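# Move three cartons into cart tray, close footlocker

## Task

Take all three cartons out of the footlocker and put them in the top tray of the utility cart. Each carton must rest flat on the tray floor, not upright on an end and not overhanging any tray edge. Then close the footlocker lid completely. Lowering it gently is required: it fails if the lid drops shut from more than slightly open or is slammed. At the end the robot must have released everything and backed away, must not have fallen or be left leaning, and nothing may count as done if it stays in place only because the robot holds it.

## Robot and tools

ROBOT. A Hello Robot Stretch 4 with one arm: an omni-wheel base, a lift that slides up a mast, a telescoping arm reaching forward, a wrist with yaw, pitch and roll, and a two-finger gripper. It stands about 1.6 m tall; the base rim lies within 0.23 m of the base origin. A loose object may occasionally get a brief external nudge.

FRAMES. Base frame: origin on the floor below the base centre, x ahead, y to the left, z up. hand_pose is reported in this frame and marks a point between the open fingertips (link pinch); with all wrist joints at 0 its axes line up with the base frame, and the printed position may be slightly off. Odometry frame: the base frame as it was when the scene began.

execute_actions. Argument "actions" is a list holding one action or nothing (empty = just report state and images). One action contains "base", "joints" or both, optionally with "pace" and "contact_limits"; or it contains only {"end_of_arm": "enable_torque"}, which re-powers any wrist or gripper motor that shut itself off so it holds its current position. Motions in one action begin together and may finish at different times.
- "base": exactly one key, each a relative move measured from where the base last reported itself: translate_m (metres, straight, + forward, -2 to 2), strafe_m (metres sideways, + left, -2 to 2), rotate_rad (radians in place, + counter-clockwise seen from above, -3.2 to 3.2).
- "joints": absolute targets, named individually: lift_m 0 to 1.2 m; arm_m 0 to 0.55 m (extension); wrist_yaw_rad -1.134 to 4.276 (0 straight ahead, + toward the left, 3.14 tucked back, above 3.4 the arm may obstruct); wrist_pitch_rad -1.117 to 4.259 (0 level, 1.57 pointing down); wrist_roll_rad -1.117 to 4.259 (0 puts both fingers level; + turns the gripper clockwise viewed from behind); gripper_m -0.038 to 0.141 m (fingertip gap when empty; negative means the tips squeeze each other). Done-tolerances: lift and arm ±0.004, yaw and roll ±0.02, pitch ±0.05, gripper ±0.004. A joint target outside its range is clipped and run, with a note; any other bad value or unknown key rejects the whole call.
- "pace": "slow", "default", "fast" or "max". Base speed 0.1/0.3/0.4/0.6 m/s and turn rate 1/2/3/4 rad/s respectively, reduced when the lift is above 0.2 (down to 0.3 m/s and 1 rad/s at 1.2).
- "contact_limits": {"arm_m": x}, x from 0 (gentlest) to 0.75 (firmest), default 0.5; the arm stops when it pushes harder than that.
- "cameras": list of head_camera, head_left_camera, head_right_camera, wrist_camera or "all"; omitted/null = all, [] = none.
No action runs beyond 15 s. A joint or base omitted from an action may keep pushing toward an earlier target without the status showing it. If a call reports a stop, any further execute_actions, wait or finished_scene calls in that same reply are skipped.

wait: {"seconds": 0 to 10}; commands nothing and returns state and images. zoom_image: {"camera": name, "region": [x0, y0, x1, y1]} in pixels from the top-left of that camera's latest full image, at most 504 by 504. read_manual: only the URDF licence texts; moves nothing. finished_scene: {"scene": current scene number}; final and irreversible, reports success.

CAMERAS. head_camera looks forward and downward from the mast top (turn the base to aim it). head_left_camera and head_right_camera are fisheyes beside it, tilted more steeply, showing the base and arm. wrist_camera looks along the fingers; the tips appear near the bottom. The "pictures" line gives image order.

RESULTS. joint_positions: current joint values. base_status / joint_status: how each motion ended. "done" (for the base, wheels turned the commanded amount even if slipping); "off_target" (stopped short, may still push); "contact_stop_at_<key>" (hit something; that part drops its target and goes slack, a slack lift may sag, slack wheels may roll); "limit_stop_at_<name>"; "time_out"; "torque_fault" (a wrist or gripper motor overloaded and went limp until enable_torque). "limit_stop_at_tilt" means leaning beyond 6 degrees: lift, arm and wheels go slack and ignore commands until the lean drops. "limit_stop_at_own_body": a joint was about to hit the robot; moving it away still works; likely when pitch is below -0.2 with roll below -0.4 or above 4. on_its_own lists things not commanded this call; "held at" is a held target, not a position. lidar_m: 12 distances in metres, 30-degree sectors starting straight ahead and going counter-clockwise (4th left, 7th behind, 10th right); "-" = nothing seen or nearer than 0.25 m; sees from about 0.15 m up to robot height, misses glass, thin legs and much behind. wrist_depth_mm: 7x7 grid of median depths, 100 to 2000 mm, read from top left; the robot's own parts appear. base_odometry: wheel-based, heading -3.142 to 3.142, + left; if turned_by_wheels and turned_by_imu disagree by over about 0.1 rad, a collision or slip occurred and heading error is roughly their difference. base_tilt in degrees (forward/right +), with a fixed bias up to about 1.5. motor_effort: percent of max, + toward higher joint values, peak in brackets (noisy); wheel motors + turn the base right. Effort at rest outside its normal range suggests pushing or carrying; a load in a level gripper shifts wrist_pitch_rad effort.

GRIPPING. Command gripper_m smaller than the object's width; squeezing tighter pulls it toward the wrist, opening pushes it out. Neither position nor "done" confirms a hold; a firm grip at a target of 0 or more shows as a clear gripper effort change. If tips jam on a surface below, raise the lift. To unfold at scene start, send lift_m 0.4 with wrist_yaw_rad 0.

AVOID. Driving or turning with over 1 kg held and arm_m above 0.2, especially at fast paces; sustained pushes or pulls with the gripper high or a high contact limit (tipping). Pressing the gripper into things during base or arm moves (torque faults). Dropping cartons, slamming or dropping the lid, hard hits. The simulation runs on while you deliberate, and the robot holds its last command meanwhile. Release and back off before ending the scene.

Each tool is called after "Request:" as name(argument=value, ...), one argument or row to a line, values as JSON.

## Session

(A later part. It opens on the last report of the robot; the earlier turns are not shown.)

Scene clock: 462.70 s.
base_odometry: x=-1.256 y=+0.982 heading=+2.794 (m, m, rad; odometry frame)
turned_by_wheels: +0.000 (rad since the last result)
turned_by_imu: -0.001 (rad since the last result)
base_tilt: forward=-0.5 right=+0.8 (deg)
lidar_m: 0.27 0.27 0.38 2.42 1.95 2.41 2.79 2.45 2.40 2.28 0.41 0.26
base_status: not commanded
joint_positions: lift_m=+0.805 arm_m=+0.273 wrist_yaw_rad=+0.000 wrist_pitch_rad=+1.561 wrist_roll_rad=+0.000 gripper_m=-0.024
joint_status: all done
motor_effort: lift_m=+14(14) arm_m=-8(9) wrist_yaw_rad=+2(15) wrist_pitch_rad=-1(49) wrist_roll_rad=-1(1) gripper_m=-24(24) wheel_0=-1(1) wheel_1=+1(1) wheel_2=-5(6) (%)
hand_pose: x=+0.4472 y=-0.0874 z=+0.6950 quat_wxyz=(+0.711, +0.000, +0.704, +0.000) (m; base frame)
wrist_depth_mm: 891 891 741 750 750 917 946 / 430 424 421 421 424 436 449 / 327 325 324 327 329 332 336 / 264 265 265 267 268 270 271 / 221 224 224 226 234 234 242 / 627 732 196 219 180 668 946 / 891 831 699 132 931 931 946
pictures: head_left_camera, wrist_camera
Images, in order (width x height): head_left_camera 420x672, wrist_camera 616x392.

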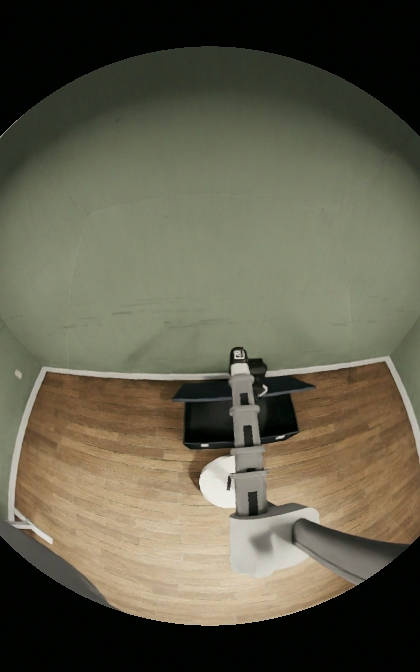

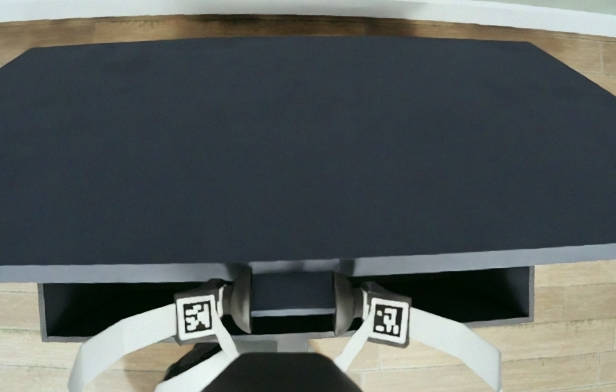

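Request:
execute_actions(
  actions=[
    {"joints":{"arm_m":0.258,"lift_m":0.793},"pace":"slow"},
  ],
  cameras=[],
)

Request:
execute_actions(
  actions=[
    {"joints":{"arm_m":0.244,"lift_m":0.780},"pace":"slow"},
  ],
  cameras=["wrist_camera"],
)

Request:
execute_actions(
  actions=[
    {"joints":{"arm_m":0.230,"lift_m":0.766},"pace":"slow"},
  ],
  cameras=[],
)

Request:
execute_actions(
  actions=[
    {"joints":{"arm_m":0.216,"lift_m":0.751},"pace":"slow"},
  ],
  cameras=["wrist_camera"],
)

Scene clock: 468.17 s.
base_odometry: x=-1.256 y=+0.982 heading=+2.794 (m, m, rad; odometry frame)
turned_by_wheels: +0.000 (rad since the last result)
turned_by_imu: -0.002 (rad since the last result)
base_tilt: forward=-0.4 right=+0.7 (deg)
lidar_m: 0.26 0.28 0.39 2.42 1.97 2.41 2.79 2.45 2.39 2.28 0.41 0.32
base_status: not commanded
joint_positions: lift_m=+0.793 arm_m=+0.259 wrist_yaw_rad=-0.001 wrist_pitch_rad=+1.562 wrist_roll_rad=+0.000 gripper_m=-0.024
joint_status: all done
motor_effort: lift_m=+14(14) arm_m=-8(10) wrist_yaw_rad=+4(7) wrist_pitch_rad=-3(26) wrist_roll_rad=-3(1) gripper_m=-24(24) wheel_0=-1(1) wheel_1=+1(1) wheel_2=-5(5) (%)
hand_pose: x=+0.4329 y=-0.0874 z=+0.6831 quat_wxyz=(+0.710, +0.000, +0.704, +0.000) (m; base frame)
wrist_depth_mm: 525 530 521 525 535 554 946 / 402 397 397 397 402 410 418 / 314 314 315 315 317 320 325 / 259 259 262 262 264 264 266 / 220 222 224 225 232 233 240 / 603 676 196 219 180 661 946 / 866 878 691 132 917 931 946
pictures: none
No camera images: the call's "cameras" was empty. Leave "cameras" out to get every camera's image.

Scene clock: 469.20 s.
base_odometry: x=-1.256 y=+0.982 heading=+2.794 (m, m, rad; odometry frame)
turned_by_wheels: +0.000 (rad since the last result)
turned_by_imu: +0.000 (rad since the last result)
base_tilt: forward=-0.4 right=+0.7 (deg)
lidar_m: 0.25 0.25 0.37 2.41 1.95 2.41 2.80 2.45 2.39 2.30 0.40 0.31
base_status: not commanded
joint_positions: lift_m=+0.780 arm_m=+0.245 wrist_yaw_rad=-0.001 wrist_pitch_rad=+1.562 wrist_roll_rad=+0.000 gripper_m=-0.024
joint_status: all done
motor_effort: lift_m=+14(13) arm_m=-8(7) wrist_yaw_rad=+3(9) wrist_pitch_rad=-6(27) wrist_roll_rad=-1(1) gripper_m=-23(25) wheel_0=-1(1) wheel_1=+1(1) wheel_2=-5(5) (%)
hand_pose: x=+0.4187 y=-0.0874 z=+0.6701 quat_wxyz=(+0.710, +0.000, +0.704, +0.000) (m; base frame)
wrist_depth_mm: 473 477 477 480 488 500 517 / 377 373 375 375 379 387 392 / 304 303 304 304 307 310 314 / 254 255 256 258 258 260 262 / 219 221 224 225 230 233 238 / 597 627 193 219 182 634 931 / 866 798 676 132 904 917 931
pictures: wrist_camera
Images, in order (width x height): wrist_camera 616x392.

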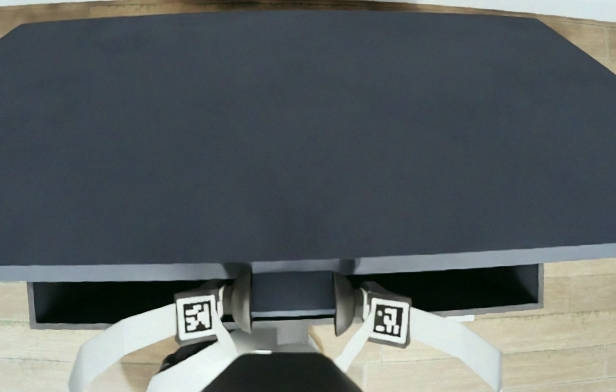

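Scene clock: 470.23 s.
base_odometry: x=-1.256 y=+0.982 heading=+2.794 (m, m, rad; odometry frame)
turned_by_wheels: +0.000 (rad since the last result)
turned_by_imu: +0.000 (rad since the last result)
base_tilt: forward=-0.5 right=+0.6 (deg)
lidar_m: 0.26 0.27 0.38 2.43 1.97 2.40 2.78 2.44 2.39 2.29 0.41 0.30
base_status: not commanded
joint_positions: lift_m=+0.766 arm_m=+0.231 wrist_yaw_rad=-0.001 wrist_pitch_rad=+1.563 wrist_roll_rad=+0.000 gripper_m=-0.024
joint_status: all done
motor_effort: lift_m=+14(14) arm_m=-8(6) wrist_yaw_rad=+3(8) wrist_pitch_rad=-9(29) wrist_roll_rad=-1(1) gripper_m=-24(26) wheel_0=-2(1) wheel_1=+1(1) wheel_2=-5(5) (%)
hand_pose: x=+0.4045 y=-0.0874 z=+0.6561 quat_wxyz=(+0.710, +0.000, +0.704, +0.000) (m; base frame)
wrist_depth_mm: 433 436 439 439 445 459 459 / 355 353 355 355 359 366 373 / 293 293 294 296 297 300 306 / 250 251 252 254 255 257 258 / 217 220 223 224 229 233 237 / 574 574 193 218 182 654 917 / 854 707 661 132 891 904 917
pictures: none
No camera images: the call's "cameras" was empty. Leave "cameras" out to get every camera's image.

Scene clock: 471.27 s.
base_odometry: x=-1.256 y=+0.982 heading=+2.794 (m, m, rad; odometry frame)
turned_by_wheels: +0.000 (rad since the last result)
turned_by_imu: +0.000 (rad since the last result)
base_tilt: forward=-0.4 right=+0.6 (deg)
lidar_m: 0.25 0.26 0.36 2.42 1.94 2.41 2.78 2.44 2.41 2.27 0.41 0.25
base_status: not commanded
joint_positions: lift_m=+0.751 arm_m=+0.217 wrist_yaw_rad=-0.001 wrist_pitch_rad=+1.563 wrist_roll_rad=+0.000 gripper_m=-0.024
joint_status: all done
motor_effort: lift_m=+14(13) arm_m=-8(6) wrist_yaw_rad=+4(7) wrist_pitch_rad=-8(27) wrist_roll_rad=-1(1) gripper_m=-24(21) wheel_0=-1(1) wheel_1=+1(1) wheel_2=-5(5) (%)
hand_pose: x=+0.3904 y=-0.0874 z=+0.6411 quat_wxyz=(+0.710, +0.000, +0.704, +0.000) (m; base frame)
wrist_depth_mm: 399 407 404 404 410 424 427 / 338 336 336 340 342 349 355 / 285 285 286 287 289 293 296 / 246 247 249 250 252 253 254 / 216 220 222 224 229 232 554 / 597 525 193 218 182 603 904 / 842 654 640 132 878 891 904
pictures: wrist_camera
Images, in order (width x height): wrist_camera 616x392.

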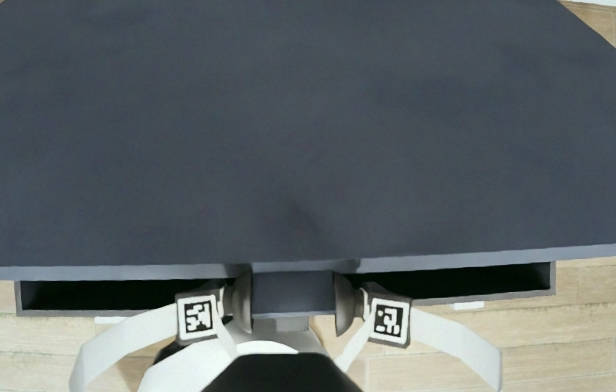

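Request:
execute_actions(
  actions=[
    {"joints":{"arm_m":0.192,"lift_m":0.720},"pace":"slow"},
  ],
  cameras=["wrist_camera"],
)

Request:
execute_actions(
  actions=[
    {"joints":{"arm_m":0.170,"lift_m":0.685},"pace":"slow"},
  ],
  cameras=["wrist_camera"],
)

Request:
execute_actions(
  actions=[
    {"joints":{"arm_m":0.151,"lift_m":0.649},"pace":"slow"},
  ],
  cameras=["wrist_camera"],
)

Scene clock: 475.10 s.
base_odometry: x=-1.256 y=+0.982 heading=+2.794 (m, m, rad; odometry frame)
turned_by_wheels: +0.000 (rad since the last result)
turned_by_imu: -0.002 (rad since the last result)
base_tilt: forward=-0.5 right=+0.7 (deg)
lidar_m: 0.25 0.27 0.37 2.42 1.94 2.41 2.79 2.45 2.40 2.29 0.36 0.31
base_status: not commanded
joint_positions: lift_m=+0.720 arm_m=+0.193 wrist_yaw_rad=-0.002 wrist_pitch_rad=+1.565 wrist_roll_rad=+0.000 gripper_m=-0.024
joint_status: all done
motor_effort: lift_m=+13(13) arm_m=-7(8) wrist_yaw_rad=+6(11) wrist_pitch_rad=-15(37) wrist_roll_rad=-1(1) gripper_m=-23(26) wheel_0=-1(1) wheel_1=+1(1) wheel_2=-6(5) (%)
hand_pose: x=+0.3656 y=-0.0874 z=+0.6101 quat_wxyz=(+0.709, +0.001, +0.705, -0.001) (m; base frame)
wrist_depth_mm: 351 355 355 357 364 373 375 / 307 307 309 310 314 320 325 / 268 270 271 272 274 278 281 / 238 240 241 243 245 247 248 / 215 217 221 224 225 231 379 / 798 488 193 218 184 854 866 / 809 609 609 132 842 854 866
pictures: wrist_camera
Images, in order (width x height): wrist_camera 616x392.

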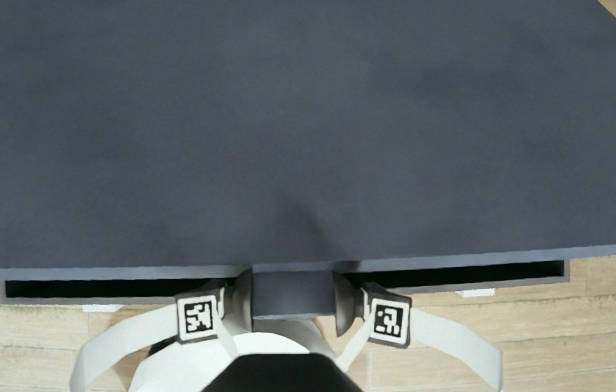

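Scene clock: 476.33 s.
base_odometry: x=-1.256 y=+0.982 heading=+2.794 (m, m, rad; odometry frame)
turned_by_wheels: +0.000 (rad since the last result)
turned_by_imu: -0.001 (rad since the last result)
base_tilt: forward=-0.5 right=+0.8 (deg)
lidar_m: 0.26 0.28 0.36 2.41 1.96 2.41 2.79 2.44 2.39 2.28 0.37 0.31
base_status: not commanded
joint_positions: lift_m=+0.685 arm_m=+0.171 wrist_yaw_rad=-0.003 wrist_pitch_rad=+1.569 wrist_roll_rad=+0.000 gripper_m=-0.024
joint_status: all done
motor_effort: lift_m=+12(12) arm_m=-6(6) wrist_yaw_rad=+9(11) wrist_pitch_rad=-23(35) wrist_roll_rad=-1(1) gripper_m=-22(25) wheel_0=-2(2) wheel_1=+1(1) wheel_2=-6(6) (%)
hand_pose: x=+0.3422 y=-0.0874 z=+0.5752 quat_wxyz=(+0.708, +0.001, +0.707, -0.001) (m; base frame)
wrist_depth_mm: 310 315 317 319 324 330 332 / 283 283 285 287 290 294 300 / 253 255 257 259 262 265 267 / 230 232 235 236 238 240 242 / 213 216 220 221 223 228 229 / 768 455 193 218 181 809 831 / 778 574 580 132 809 484 831
pictures: wrist_camera
Images, in order (width x height): wrist_camera 616x392.

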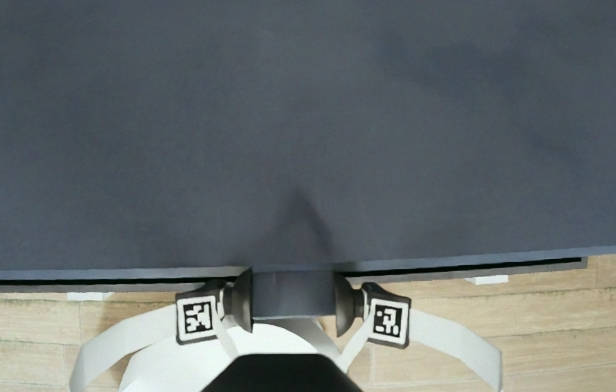

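Scene clock: 477.50 s.
base_odometry: x=-1.256 y=+0.982 heading=+2.794 (m, m, rad; odometry frame)
turned_by_wheels: +0.000 (rad since the last result)
turned_by_imu: +0.000 (rad since the last result)
base_tilt: forward=-0.4 right=+0.7 (deg)
lidar_m: 0.27 0.28 0.40 2.40 1.93 2.39 2.79 2.46 2.40 2.28 0.40 0.30
base_status: not commanded
joint_positions: lift_m=+0.649 arm_m=+0.152 wrist_yaw_rad=-0.002 wrist_pitch_rad=+1.566 wrist_roll_rad=+0.000 gripper_m=-0.024
joint_status: all done
motor_effort: lift_m=+13(14) arm_m=-7(6) wrist_yaw_rad=+7(8) wrist_pitch_rad=-18(32) wrist_roll_rad=-1(2) gripper_m=-26(24) wheel_0=-2(2) wheel_1=+1(1) wheel_2=-6(6) (%)
hand_pose: x=+0.3242 y=-0.0874 z=+0.5391 quat_wxyz=(+0.709, +0.001, +0.705, -0.001) (m; base frame)
wrist_depth_mm: 285 289 290 293 297 303 306 / 265 264 266 271 273 277 281 / 242 245 246 249 252 255 257 / 224 227 229 231 234 236 237 / 212 215 217 219 221 225 227 / 741 750 195 216 182 788 798 / 741 539 544 138 778 778 788
pictures: wrist_camera
Images, in order (width x height): wrist_camera 616x392.

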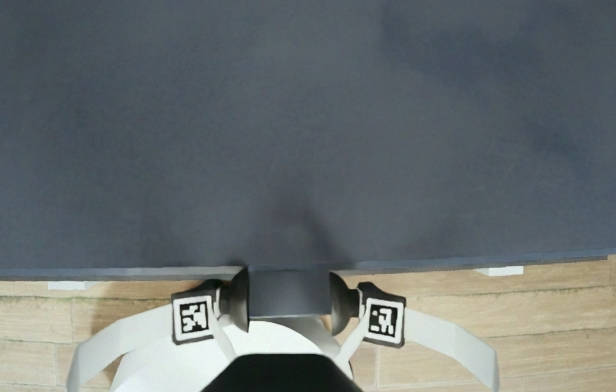

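Request:
execute_actions(
  actions=[
    {"joints":{"arm_m":0.130,"lift_m":0.611},"pace":"slow"},
  ],
  cameras=["wrist_camera"],
)

Request:
execute_actions(
  actions=[
    {"joints":{"arm_m":0.116,"lift_m":0.572},"pace":"slow"},
  ],
  cameras=["wrist_camera"],
)

Request:
execute_actions(
  actions=[
    {"joints":{"arm_m":0.106,"lift_m":0.532},"pace":"slow"},
  ],
  cameras=["wrist_camera","head_left_camera"],
)

Scene clock: 481.47 s.
base_odometry: x=-1.256 y=+0.982 heading=+2.794 (m, m, rad; odometry frame)
turned_by_wheels: +0.000 (rad since the last result)
turned_by_imu: -0.002 (rad since the last result)
base_tilt: forward=-0.5 right=+0.8 (deg)
lidar_m: 0.26 0.29 0.40 2.41 1.95 2.43 2.79 2.43 2.38 2.28 0.41 0.30
base_status: not commanded
joint_positions: lift_m=+0.611 arm_m=+0.131 wrist_yaw_rad=+0.000 wrist_pitch_rad=+1.560 wrist_roll_rad=+0.000 gripper_m=-0.024
joint_status: all done
motor_effort: lift_m=+15(15) arm_m=-8(7) wrist_yaw_rad=+1(7) wrist_pitch_rad=+1(17) wrist_roll_rad=-1(1) gripper_m=-25(23) wheel_0=-2(2) wheel_1=+1(1) wheel_2=-5(6) (%)
hand_pose: x=+0.3055 y=-0.0874 z=+0.5010 quat_wxyz=(+0.711, +0.000, +0.703, +0.000) (m; base frame)
wrist_depth_mm: 264 267 270 272 276 282 285 / 250 251 252 255 258 263 266 / 233 235 238 240 243 246 248 / 220 222 224 226 229 231 233 / 210 213 214 216 220 223 225 / 691 707 195 215 183 741 750 / 699 500 500 140 732 741 750
pictures: wrist_camera
Images, in order (width x height): wrist_camera 616x392.

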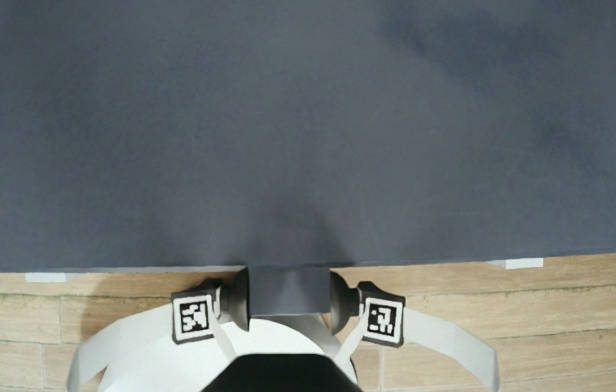

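Scene clock: 482.63 s.
base_odometry: x=-1.256 y=+0.982 heading=+2.794 (m, m, rad; odometry frame)
turned_by_wheels: +0.000 (rad since the last result)
turned_by_imu: +0.000 (rad since the last result)
base_tilt: forward=-0.4 right=+0.7 (deg)
lidar_m: 0.25 0.25 0.41 2.42 1.93 2.40 2.80 2.44 2.39 2.31 0.40 0.27
base_status: not commanded
joint_positions: lift_m=+0.572 arm_m=+0.117 wrist_yaw_rad=+0.001 wrist_pitch_rad=+1.559 wrist_roll_rad=+0.000 gripper_m=-0.024
joint_status: all done
motor_effort: lift_m=+15(15) arm_m=-8(8) wrist_yaw_rad=-2(2) wrist_pitch_rad=+2(9) wrist_roll_rad=+0(0) gripper_m=-26(26) wheel_0=-2(2) wheel_1=+1(1) wheel_2=-4(5) (%)
hand_pose: x=+0.2916 y=-0.0874 z=+0.4620 quat_wxyz=(+0.711, +0.000, +0.703, +0.000) (m; base frame)
wrist_depth_mm: 245 248 250 253 256 260 265 / 235 236 239 242 245 248 252 / 224 226 229 231 234 237 239 / 214 216 219 221 224 226 228 / 207 209 211 213 217 220 223 / 661 661 195 216 182 707 715 / 661 462 462 139 691 699 707
pictures: wrist_camera
Images, in order (width x height): wrist_camera 616x392.

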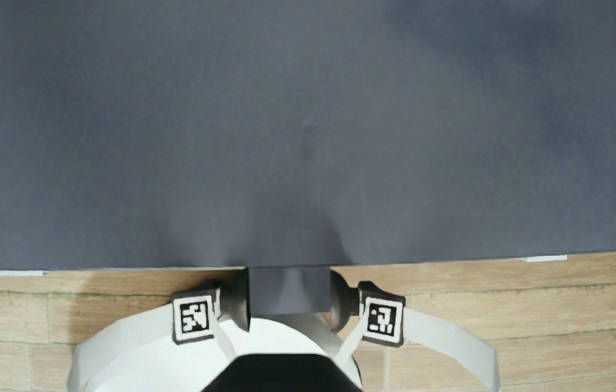

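Scene clock: 483.80 s.
base_odometry: x=-1.256 y=+0.982 heading=+2.794 (m, m, rad; odometry frame)
turned_by_wheels: +0.000 (rad since the last result)
turned_by_imu: +0.000 (rad since the last result)
base_tilt: forward=-0.5 right=+0.7 (deg)
lidar_m: 0.25 0.28 0.38 2.42 1.94 2.40 2.81 2.45 2.40 2.28 0.41 0.30
base_status: not commanded
joint_positions: lift_m=+0.532 arm_m=+0.107 wrist_yaw_rad=+0.001 wrist_pitch_rad=+1.560 wrist_roll_rad=-0.001 gripper_m=-0.024
joint_status: all done
motor_effort: lift_m=+15(15) arm_m=-8(10) wrist_yaw_rad=-1(3) wrist_pitch_rad=-1(15) wrist_roll_rad=+1(1) gripper_m=-27(24) wheel_0=-2(2) wheel_1=+1(1) wheel_2=-4(4) (%)
hand_pose: x=+0.2814 y=-0.0874 z=+0.4220 quat_wxyz=(+0.711, -0.001, +0.703, +0.001) (m; base frame)
wrist_depth_mm: 229 232 234 236 239 244 246 / 222 224 227 230 233 236 238 / 215 218 220 223 225 229 230 / 209 211 214 216 219 221 224 / 204 207 209 211 214 217 220 / 621 627 195 216 183 661 668 / 627 421 424 139 654 404 676
pictures: head_left_camera, wrist_camera
Images, in order (width x height): head_left_camera 420x672, wrist_camera 616x392.

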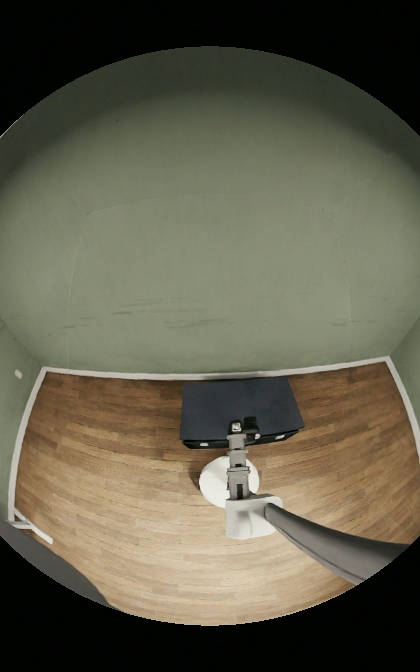

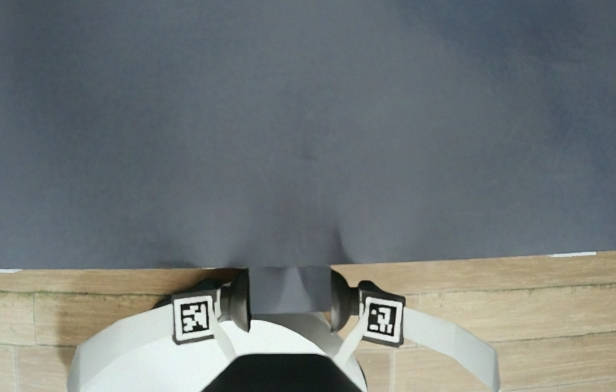

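Request:
execute_actions(
  actions=[
    {"joints":{"arm_m":0.101,"lift_m":0.492},"pace":"slow"},
  ],
  cameras=[],
)

Request:
execute_actions(
  actions=[
    {"joints":{"arm_m":0.099,"lift_m":0.468},"pace":"slow"},
  ],
  cameras=[],
)

Request:
execute_actions(
  actions=[
    {"joints":{"lift_m":0.455},"pace":"slow"},
  ],
  cameras=["wrist_camera","head_left_camera"],
)

Scene clock: 487.27 s.
base_odometry: x=-1.256 y=+0.982 heading=+2.794 (m, m, rad; odometry frame)
turned_by_wheels: +0.000 (rad since the last result)
turned_by_imu: -0.001 (rad since the last result)
base_tilt: forward=-0.5 right=+0.7 (deg)
lidar_m: 0.25 0.28 0.37 2.43 1.98 2.42 2.80 2.44 2.38 2.29 0.40 0.31
base_status: not commanded
joint_positions: lift_m=+0.492 arm_m=+0.102 wrist_yaw_rad=+0.000 wrist_pitch_rad=+1.563 wrist_roll_rad=-0.001 gripper_m=-0.024
joint_status: all done
motor_effort: lift_m=+14(13) arm_m=-7(11) wrist_yaw_rad=+0(3) wrist_pitch_rad=-8(7) wrist_roll_rad=+2(0) gripper_m=-25(25) wheel_0=-2(2) wheel_1=+1(1) wheel_2=-4(4) (%)
hand_pose: x=+0.2754 y=-0.0874 z=+0.3820 quat_wxyz=(+0.710, +0.000, +0.704, +0.000) (m; base frame)
wrist_depth_mm: 213 216 219 221 224 228 229 / 211 213 215 218 221 224 226 / 208 210 213 215 217 220 223 / 204 206 209 211 214 216 219 / 202 204 206 209 211 215 217 / 585 591 195 216 183 621 627 / 585 384 387 140 615 384 634
pictures: none
No camera images: the call's "cameras" was empty. Leave "cameras" out to get every camera's image.

Scene clock: 488.23 s.
base_odometry: x=-1.256 y=+0.982 heading=+2.794 (m, m, rad; odometry frame)
turned_by_wheels: +0.000 (rad since the last result)
turned_by_imu: +0.000 (rad since the last result)
base_tilt: forward=-0.5 right=+0.8 (deg)
lidar_m: 0.26 0.25 0.38 2.41 1.93 2.41 2.80 2.44 2.41 2.29 0.40 0.32
base_status: not commanded
joint_positions: lift_m=+0.468 arm_m=+0.100 wrist_yaw_rad=+0.000 wrist_pitch_rad=+1.564 wrist_roll_rad=-0.001 gripper_m=-0.024
joint_status: all done
motor_effort: lift_m=+14(15) arm_m=-7(9) wrist_yaw_rad=-1(0) wrist_pitch_rad=-11(11) wrist_roll_rad=+2(2) gripper_m=-26(25) wheel_0=-2(2) wheel_1=+1(1) wheel_2=-4(4) (%)
hand_pose: x=+0.2732 y=-0.0874 z=+0.3580 quat_wxyz=(+0.710, +0.000, +0.705, +0.000) (m; base frame)
wrist_depth_mm: 206 208 211 213 216 219 221 / 204 206 209 213 214 217 220 / 203 206 208 211 213 216 218 / 202 204 206 209 211 213 216 / 201 203 206 208 211 213 216 / 559 564 196 216 182 597 609 / 559 362 362 140 585 373 603
pictures: none
No camera images: the call's "cameras" was empty. Leave "cameras" out to get every camera's image.

Scene clock: 489.03 s.
base_odometry: x=-1.256 y=+0.982 heading=+2.794 (m, m, rad; odometry frame)
turned_by_wheels: +0.000 (rad since the last result)
turned_by_imu: +0.000 (rad since the last result)
base_tilt: forward=-0.5 right=+0.7 (deg)
lidar_m: 0.26 0.28 0.40 2.42 1.97 2.43 2.80 2.46 2.42 2.30 0.40 0.29
base_status: not commanded
joint_positions: lift_m=+0.455 arm_m=+0.100 wrist_yaw_rad=+0.000 wrist_pitch_rad=+1.565 wrist_roll_rad=-0.001 gripper_m=-0.024
joint_status: all done
motor_effort: lift_m=+14(15) arm_m=-7(7) wrist_yaw_rad=+1(0) wrist_pitch_rad=-14(13) wrist_roll_rad=+3(1) gripper_m=-27(25) wheel_0=-2(2) wheel_1=+1(1) wheel_2=-3(4) (%)
hand_pose: x=+0.2728 y=-0.0874 z=+0.3450 quat_wxyz=(+0.709, +0.000, +0.705, +0.000) (m; base frame)
wrist_depth_mm: 202 204 206 209 211 214 216 / 201 204 206 208 211 214 216 / 201 203 206 208 211 213 216 / 200 202 205 207 210 213 215 / 200 202 205 207 209 213 214 / 549 554 196 217 182 585 591 / 549 347 349 140 574 580 591
pictures: head_left_camera, wrist_camera
Images, in order (width x height): head_left_camera 420x672, wrist_camera 616x392.

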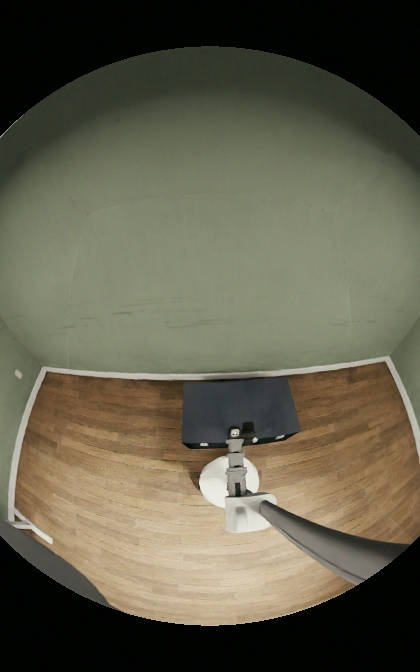

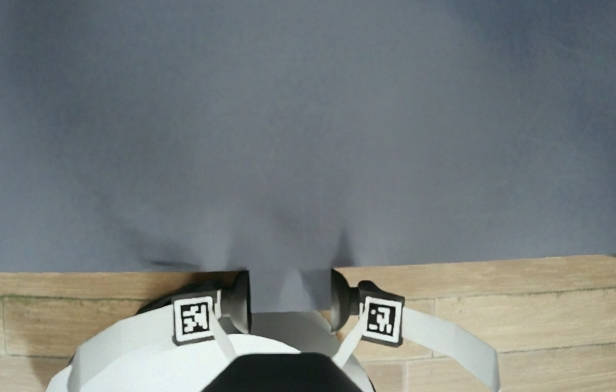

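Request:
execute_actions(
  actions=[
    {"joints":{"lift_m":0.446,"arm_m":0.098},"pace":"slow"},
  ],
  cameras=[],
)

Request:
execute_actions(
  actions=[
    {"joints":{"lift_m":0.440},"pace":"slow"},
  ],
  cameras=[],
)

Scene clock: 493.30 s.
base_odometry: x=-1.256 y=+0.982 heading=+2.794 (m, m, rad; odometry frame)
turned_by_wheels: +0.000 (rad since the last result)
turned_by_imu: -0.002 (rad since the last result)
base_tilt: forward=-0.3 right=+0.5 (deg)
lidar_m: 0.26 0.29 0.38 2.41 1.95 2.42 2.80 2.44 2.39 2.30 0.40 0.31
base_status: not commanded
joint_positions: lift_m=+0.446 arm_m=+0.099 wrist_yaw_rad=+0.000 wrist_pitch_rad=+1.564 wrist_roll_rad=-0.001 gripper_m=-0.024
joint_status: all done
motor_effort: lift_m=+15(14) arm_m=-7(7) wrist_yaw_rad=+1(0) wrist_pitch_rad=-13(13) wrist_roll_rad=+3(2) gripper_m=-24(24) wheel_0=-2(2) wheel_1=+1(1) wheel_2=-4(4) (%)
hand_pose: x=+0.2721 y=-0.0874 z=+0.3360 quat_wxyz=(+0.709, +0.000, +0.705, +0.000) (m; base frame)
wrist_depth_mm: 199 202 204 206 209 212 214 / 199 202 204 206 209 212 213 / 199 202 204 206 208 212 213 / 200 202 204 206 209 211 214 / 199 202 204 207 210 213 214 / 539 544 195 216 182 574 580 / 539 338 342 141 564 574 580
pictures: none
No camera images: the call's "cameras" was empty. Leave "cameras" out to get every camera's image.

Scene clock: 493.93 s.
base_odometry: x=-1.256 y=+0.982 heading=+2.794 (m, m, rad; odometry frame)
turned_by_wheels: +0.000 (rad since the last result)
turned_by_imu: +0.000 (rad since the last result)
base_tilt: forward=-0.4 right=+0.7 (deg)
lidar_m: 0.26 0.26 0.39 2.42 1.94 2.42 2.79 2.46 2.38 2.28 0.39 0.31
base_status: not commanded
joint_positions: lift_m=+0.441 arm_m=+0.099 wrist_yaw_rad=-0.001 wrist_pitch_rad=+1.567 wrist_roll_rad=-0.001 gripper_m=-0.024
joint_status: all done
motor_effort: lift_m=+7(15) arm_m=-6(7) wrist_yaw_rad=+2(3) wrist_pitch_rad=-20(21) wrist_roll_rad=+3(2) gripper_m=-21(24) wheel_0=-1(2) wheel_1=+1(1) wheel_2=-3(3) (%)
hand_pose: x=+0.2710 y=-0.0874 z=+0.3306 quat_wxyz=(+0.708, +0.000, +0.706, +0.000) (m; base frame)
wrist_depth_mm: 197 199 202 204 207 211 213 / 197 200 202 205 207 210 212 / 197 200 202 204 207 210 212 / 197 200 202 205 207 211 213 / 197 200 203 205 208 211 213 / 539 544 199 215 182 569 580 / 535 336 338 136 559 362 580
pictures: none
No camera images: the call's "cameras" was empty. Leave "cameras" out to get every camera's image.

Lift effort dropped: lid is seated. Release.

Request:
execute_actions(
  actions=[
    {"joints":{"gripper_m":0.085,"lift_m":0.446},"pace":"slow"},
  ],
  cameras=["wrist_camera"],
)

Request:
execute_actions(
  actions=[
    {"joints":{"lift_m":0.6}},
  ],
  cameras=["wrist_camera"],
)

Request:
execute_actions(
  actions=[
    {"base":{"translate_m":-0.6},"joints":{"arm_m":0.02},"pace":"fast"},
  ],
)

Scene clock: 499.53 s.
base_odometry: x=-1.256 y=+0.982 heading=+2.795 (m, m, rad; odometry frame)
turned_by_wheels: +0.000 (rad since the last result)
turned_by_imu: -0.002 (rad since the last result)
base_tilt: forward=-0.3 right=+0.5 (deg)
lidar_m: 0.25 0.28 0.37 2.41 1.95 2.44 2.79 2.45 2.39 2.30 0.42 0.32
base_status: not commanded
joint_positions: lift_m=+0.446 arm_m=+0.099 wrist_yaw_rad=-0.001 wrist_pitch_rad=+1.565 wrist_roll_rad=-0.001 gripper_m=+0.085
joint_status: all done
motor_effort: lift_m=+17(23) arm_m=-6(6) wrist_yaw_rad=+3(3) wrist_pitch_rad=-14(20) wrist_roll_rad=+1(3) gripper_m=-1(20) wheel_0=-2(2) wheel_1=+1(1) wheel_2=-4(4) (%)
hand_pose: x=+0.2717 y=-0.0874 z=+0.3358 quat_wxyz=(+0.709, +0.000, +0.705, +0.000) (m; base frame)
wrist_depth_mm: 200 202 205 208 209 213 215 / 200 202 205 208 211 213 215 / 200 203 205 208 210 213 215 / 200 203 206 208 211 213 215 / 201 204 206 208 211 213 216 / 539 544 195 218 201 574 580 / 539 340 342 143 564 574 580
pictures: wrist_camera
Images, in order (width x height): wrist_camera 616x392.

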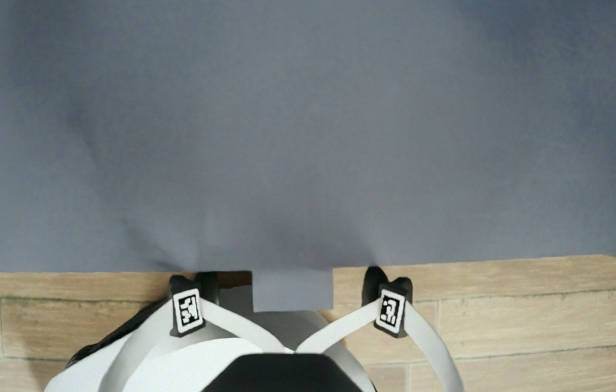

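Scene clock: 501.23 s.
base_odometry: x=-1.256 y=+0.982 heading=+2.795 (m, m, rad; odometry frame)
turned_by_wheels: +0.000 (rad since the last result)
turned_by_imu: -0.001 (rad since the last result)
base_tilt: forward=-0.6 right=+0.8 (deg)
lidar_m: 0.27 0.28 0.39 2.41 1.96 2.38 2.80 2.47 2.42 2.29 0.40 0.28
base_status: not commanded
joint_positions: lift_m=+0.600 arm_m=+0.099 wrist_yaw_rad=+0.000 wrist_pitch_rad=+1.560 wrist_roll_rad=+0.000 gripper_m=+0.085
joint_status: all done
motor_effort: lift_m=+23(25) arm_m=-6(6) wrist_yaw_rad=+2(4) wrist_pitch_rad=-2(15) wrist_roll_rad=+1(0) gripper_m=-3(2) wheel_0=-1(1) wheel_1=+1(1) wheel_2=-3(4) (%)
hand_pose: x=+0.2729 y=-0.0874 z=+0.4894 quat_wxyz=(+0.711, +0.000, +0.703, +0.000) (m; base frame)
wrist_depth_mm: 351 353 359 362 366 373 375 / 349 353 357 362 366 373 375 / 351 355 359 364 366 370 375 / 349 353 357 362 366 370 375 / 370 691 569 373 723 732 741 / 691 699 496 525 200 732 741 / 691 488 492 145 723 732 732
pictures: wrist_camera
Images, in order (width x height): wrist_camera 616x392.

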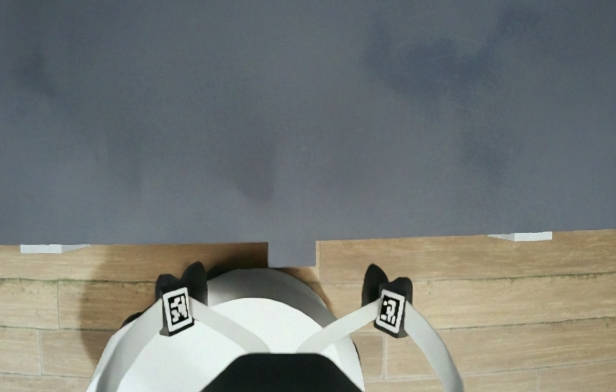

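Scene clock: 504.10 s.
base_odometry: x=-0.692 y=+0.778 heading=+2.795 (m, m, rad; odometry frame)
turned_by_wheels: +0.000 (rad since the last result)
turned_by_imu: -0.001 (rad since the last result)
base_tilt: forward=-0.4 right=+0.8 (deg)
lidar_m: 0.84 0.86 2.21 1.69 1.71 2.26 2.16 2.02 2.03 2.30 2.19 0.89
base_status: done
joint_positions: lift_m=+0.600 arm_m=+0.021 wrist_yaw_rad=+0.000 wrist_pitch_rad=+1.560 wrist_roll_rad=+0.000 gripper_m=+0.085
joint_status: all done
motor_effort: lift_m=+23(23) arm_m=-8(9) wrist_yaw_rad=+1(2) wrist_pitch_rad=+0(1) wrist_roll_rad=-1(0) gripper_m=-3(2) wheel_0=+1(7) wheel_1=+2(5) wheel_2=-1(9) (%)
hand_pose: x=+0.1954 y=-0.0874 z=+0.4894 quat_wxyz=(+0.711, +0.000, +0.703, +0.000) (m; base frame)
wrist_depth_mm: 683 699 707 723 723 741 741 / 691 699 707 715 723 732 750 / 691 699 715 715 723 732 741 / 699 699 707 715 723 732 741 / 691 699 496 574 723 732 741 / 699 484 492 500 200 732 741 / 683 488 492 145 723 732 741
pictures: head_camera, head_left_camera, head_right_camera, wrist_camera
Images, in order (width x height): head_camera 420x560, head_left_camera 420x672, head_right_camera 420x672, wrist_camera 616x392.

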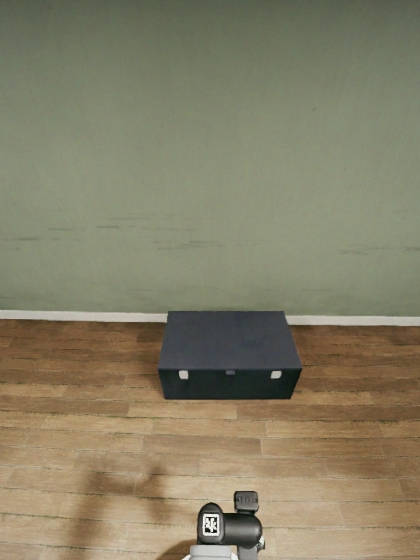

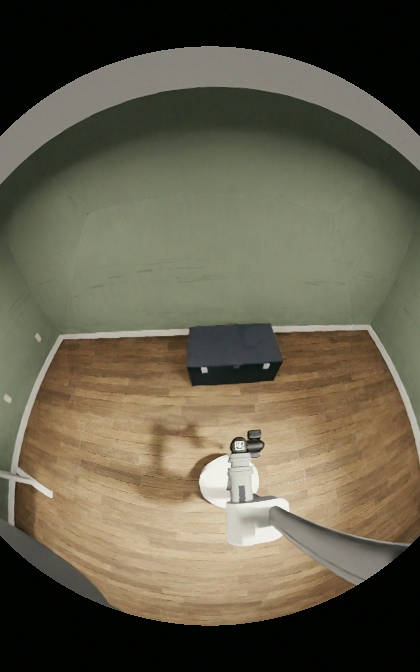

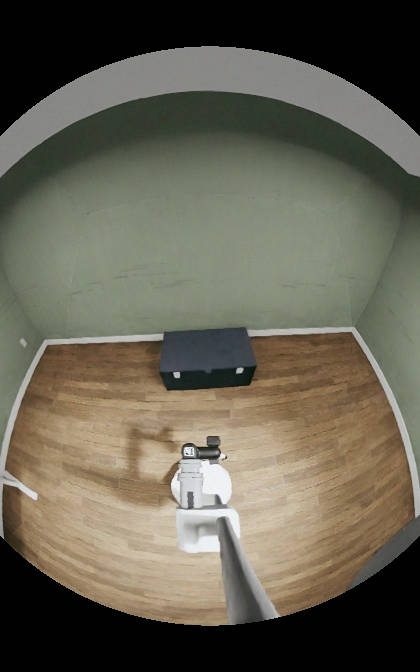

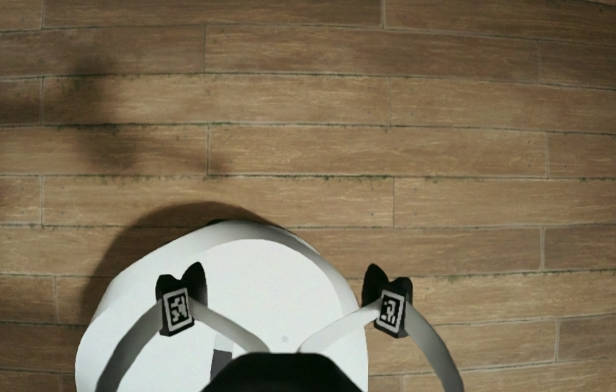

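Request:
execute_actions(
  actions=[
    {"base":{"rotate_rad":-2.42},"pace":"max"},
  ],
  cameras=["head_camera"],
)

Request:
zoom_image(
  camera="head_camera",
  region=[140,130,300,250],
)

Scene clock: 507.57 s.
base_odometry: x=-0.692 y=+0.778 heading=+0.375 (m, m, rad; odometry frame)
turned_by_wheels: -2.420 (rad since the last result)
turned_by_imu: -2.425 (rad since the last result)
base_tilt: forward=-0.4 right=+0.6 (deg)
lidar_m: 1.99 2.29 2.27 1.84 0.86 0.85 1.74 2.45 1.73 1.86 2.20 2.16
base_status: done
joint_positions: lift_m=+0.600 arm_m=+0.021 wrist_yaw_rad=+0.000 wrist_pitch_rad=+1.560 wrist_roll_rad=+0.000 gripper_m=+0.085
joint_status: not commanded
motor_effort: lift_m=+21(22) arm_m=-8(8) wrist_yaw_rad=+2(1) wrist_pitch_rad=-2(1) wrist_roll_rad=-1(2) gripper_m=-1(3) wheel_0=+1(5) wheel_1=-2(8) wheel_2=-1(9) (%)
hand_pose: x=+0.1954 y=-0.0874 z=+0.4895 quat_wxyz=(+0.711, +0.000, +0.703, +0.000) (m; base frame)
wrist_depth_mm: 699 707 707 715 723 741 741 / 691 707 707 723 723 741 741 / 691 699 707 723 723 732 741 / 691 699 707 723 723 732 741 / 691 699 496 580 723 732 732 / 691 488 496 500 200 732 741 / 691 488 492 145 723 732 741
pictures: head_camera
Images, in order (width x height): head_camera 420x560.

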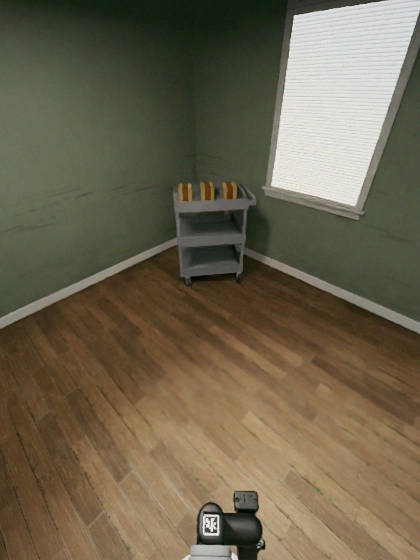

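Region (140, 130, 300, 250) of head_camera's 420x560 image, scaled by 3.150, with more detail than that image has; it fills the top 378 rows of this view, and the rest is white.

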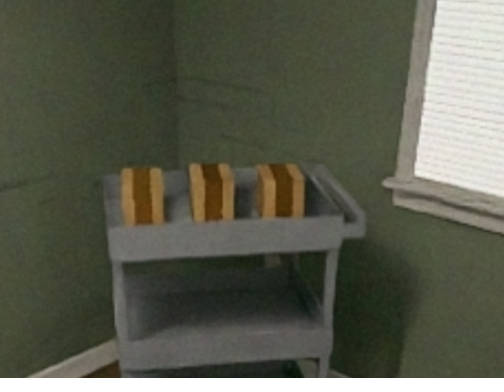

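Request:
finished_scene(
  scene=2,
)

The scene is finished: the task was done.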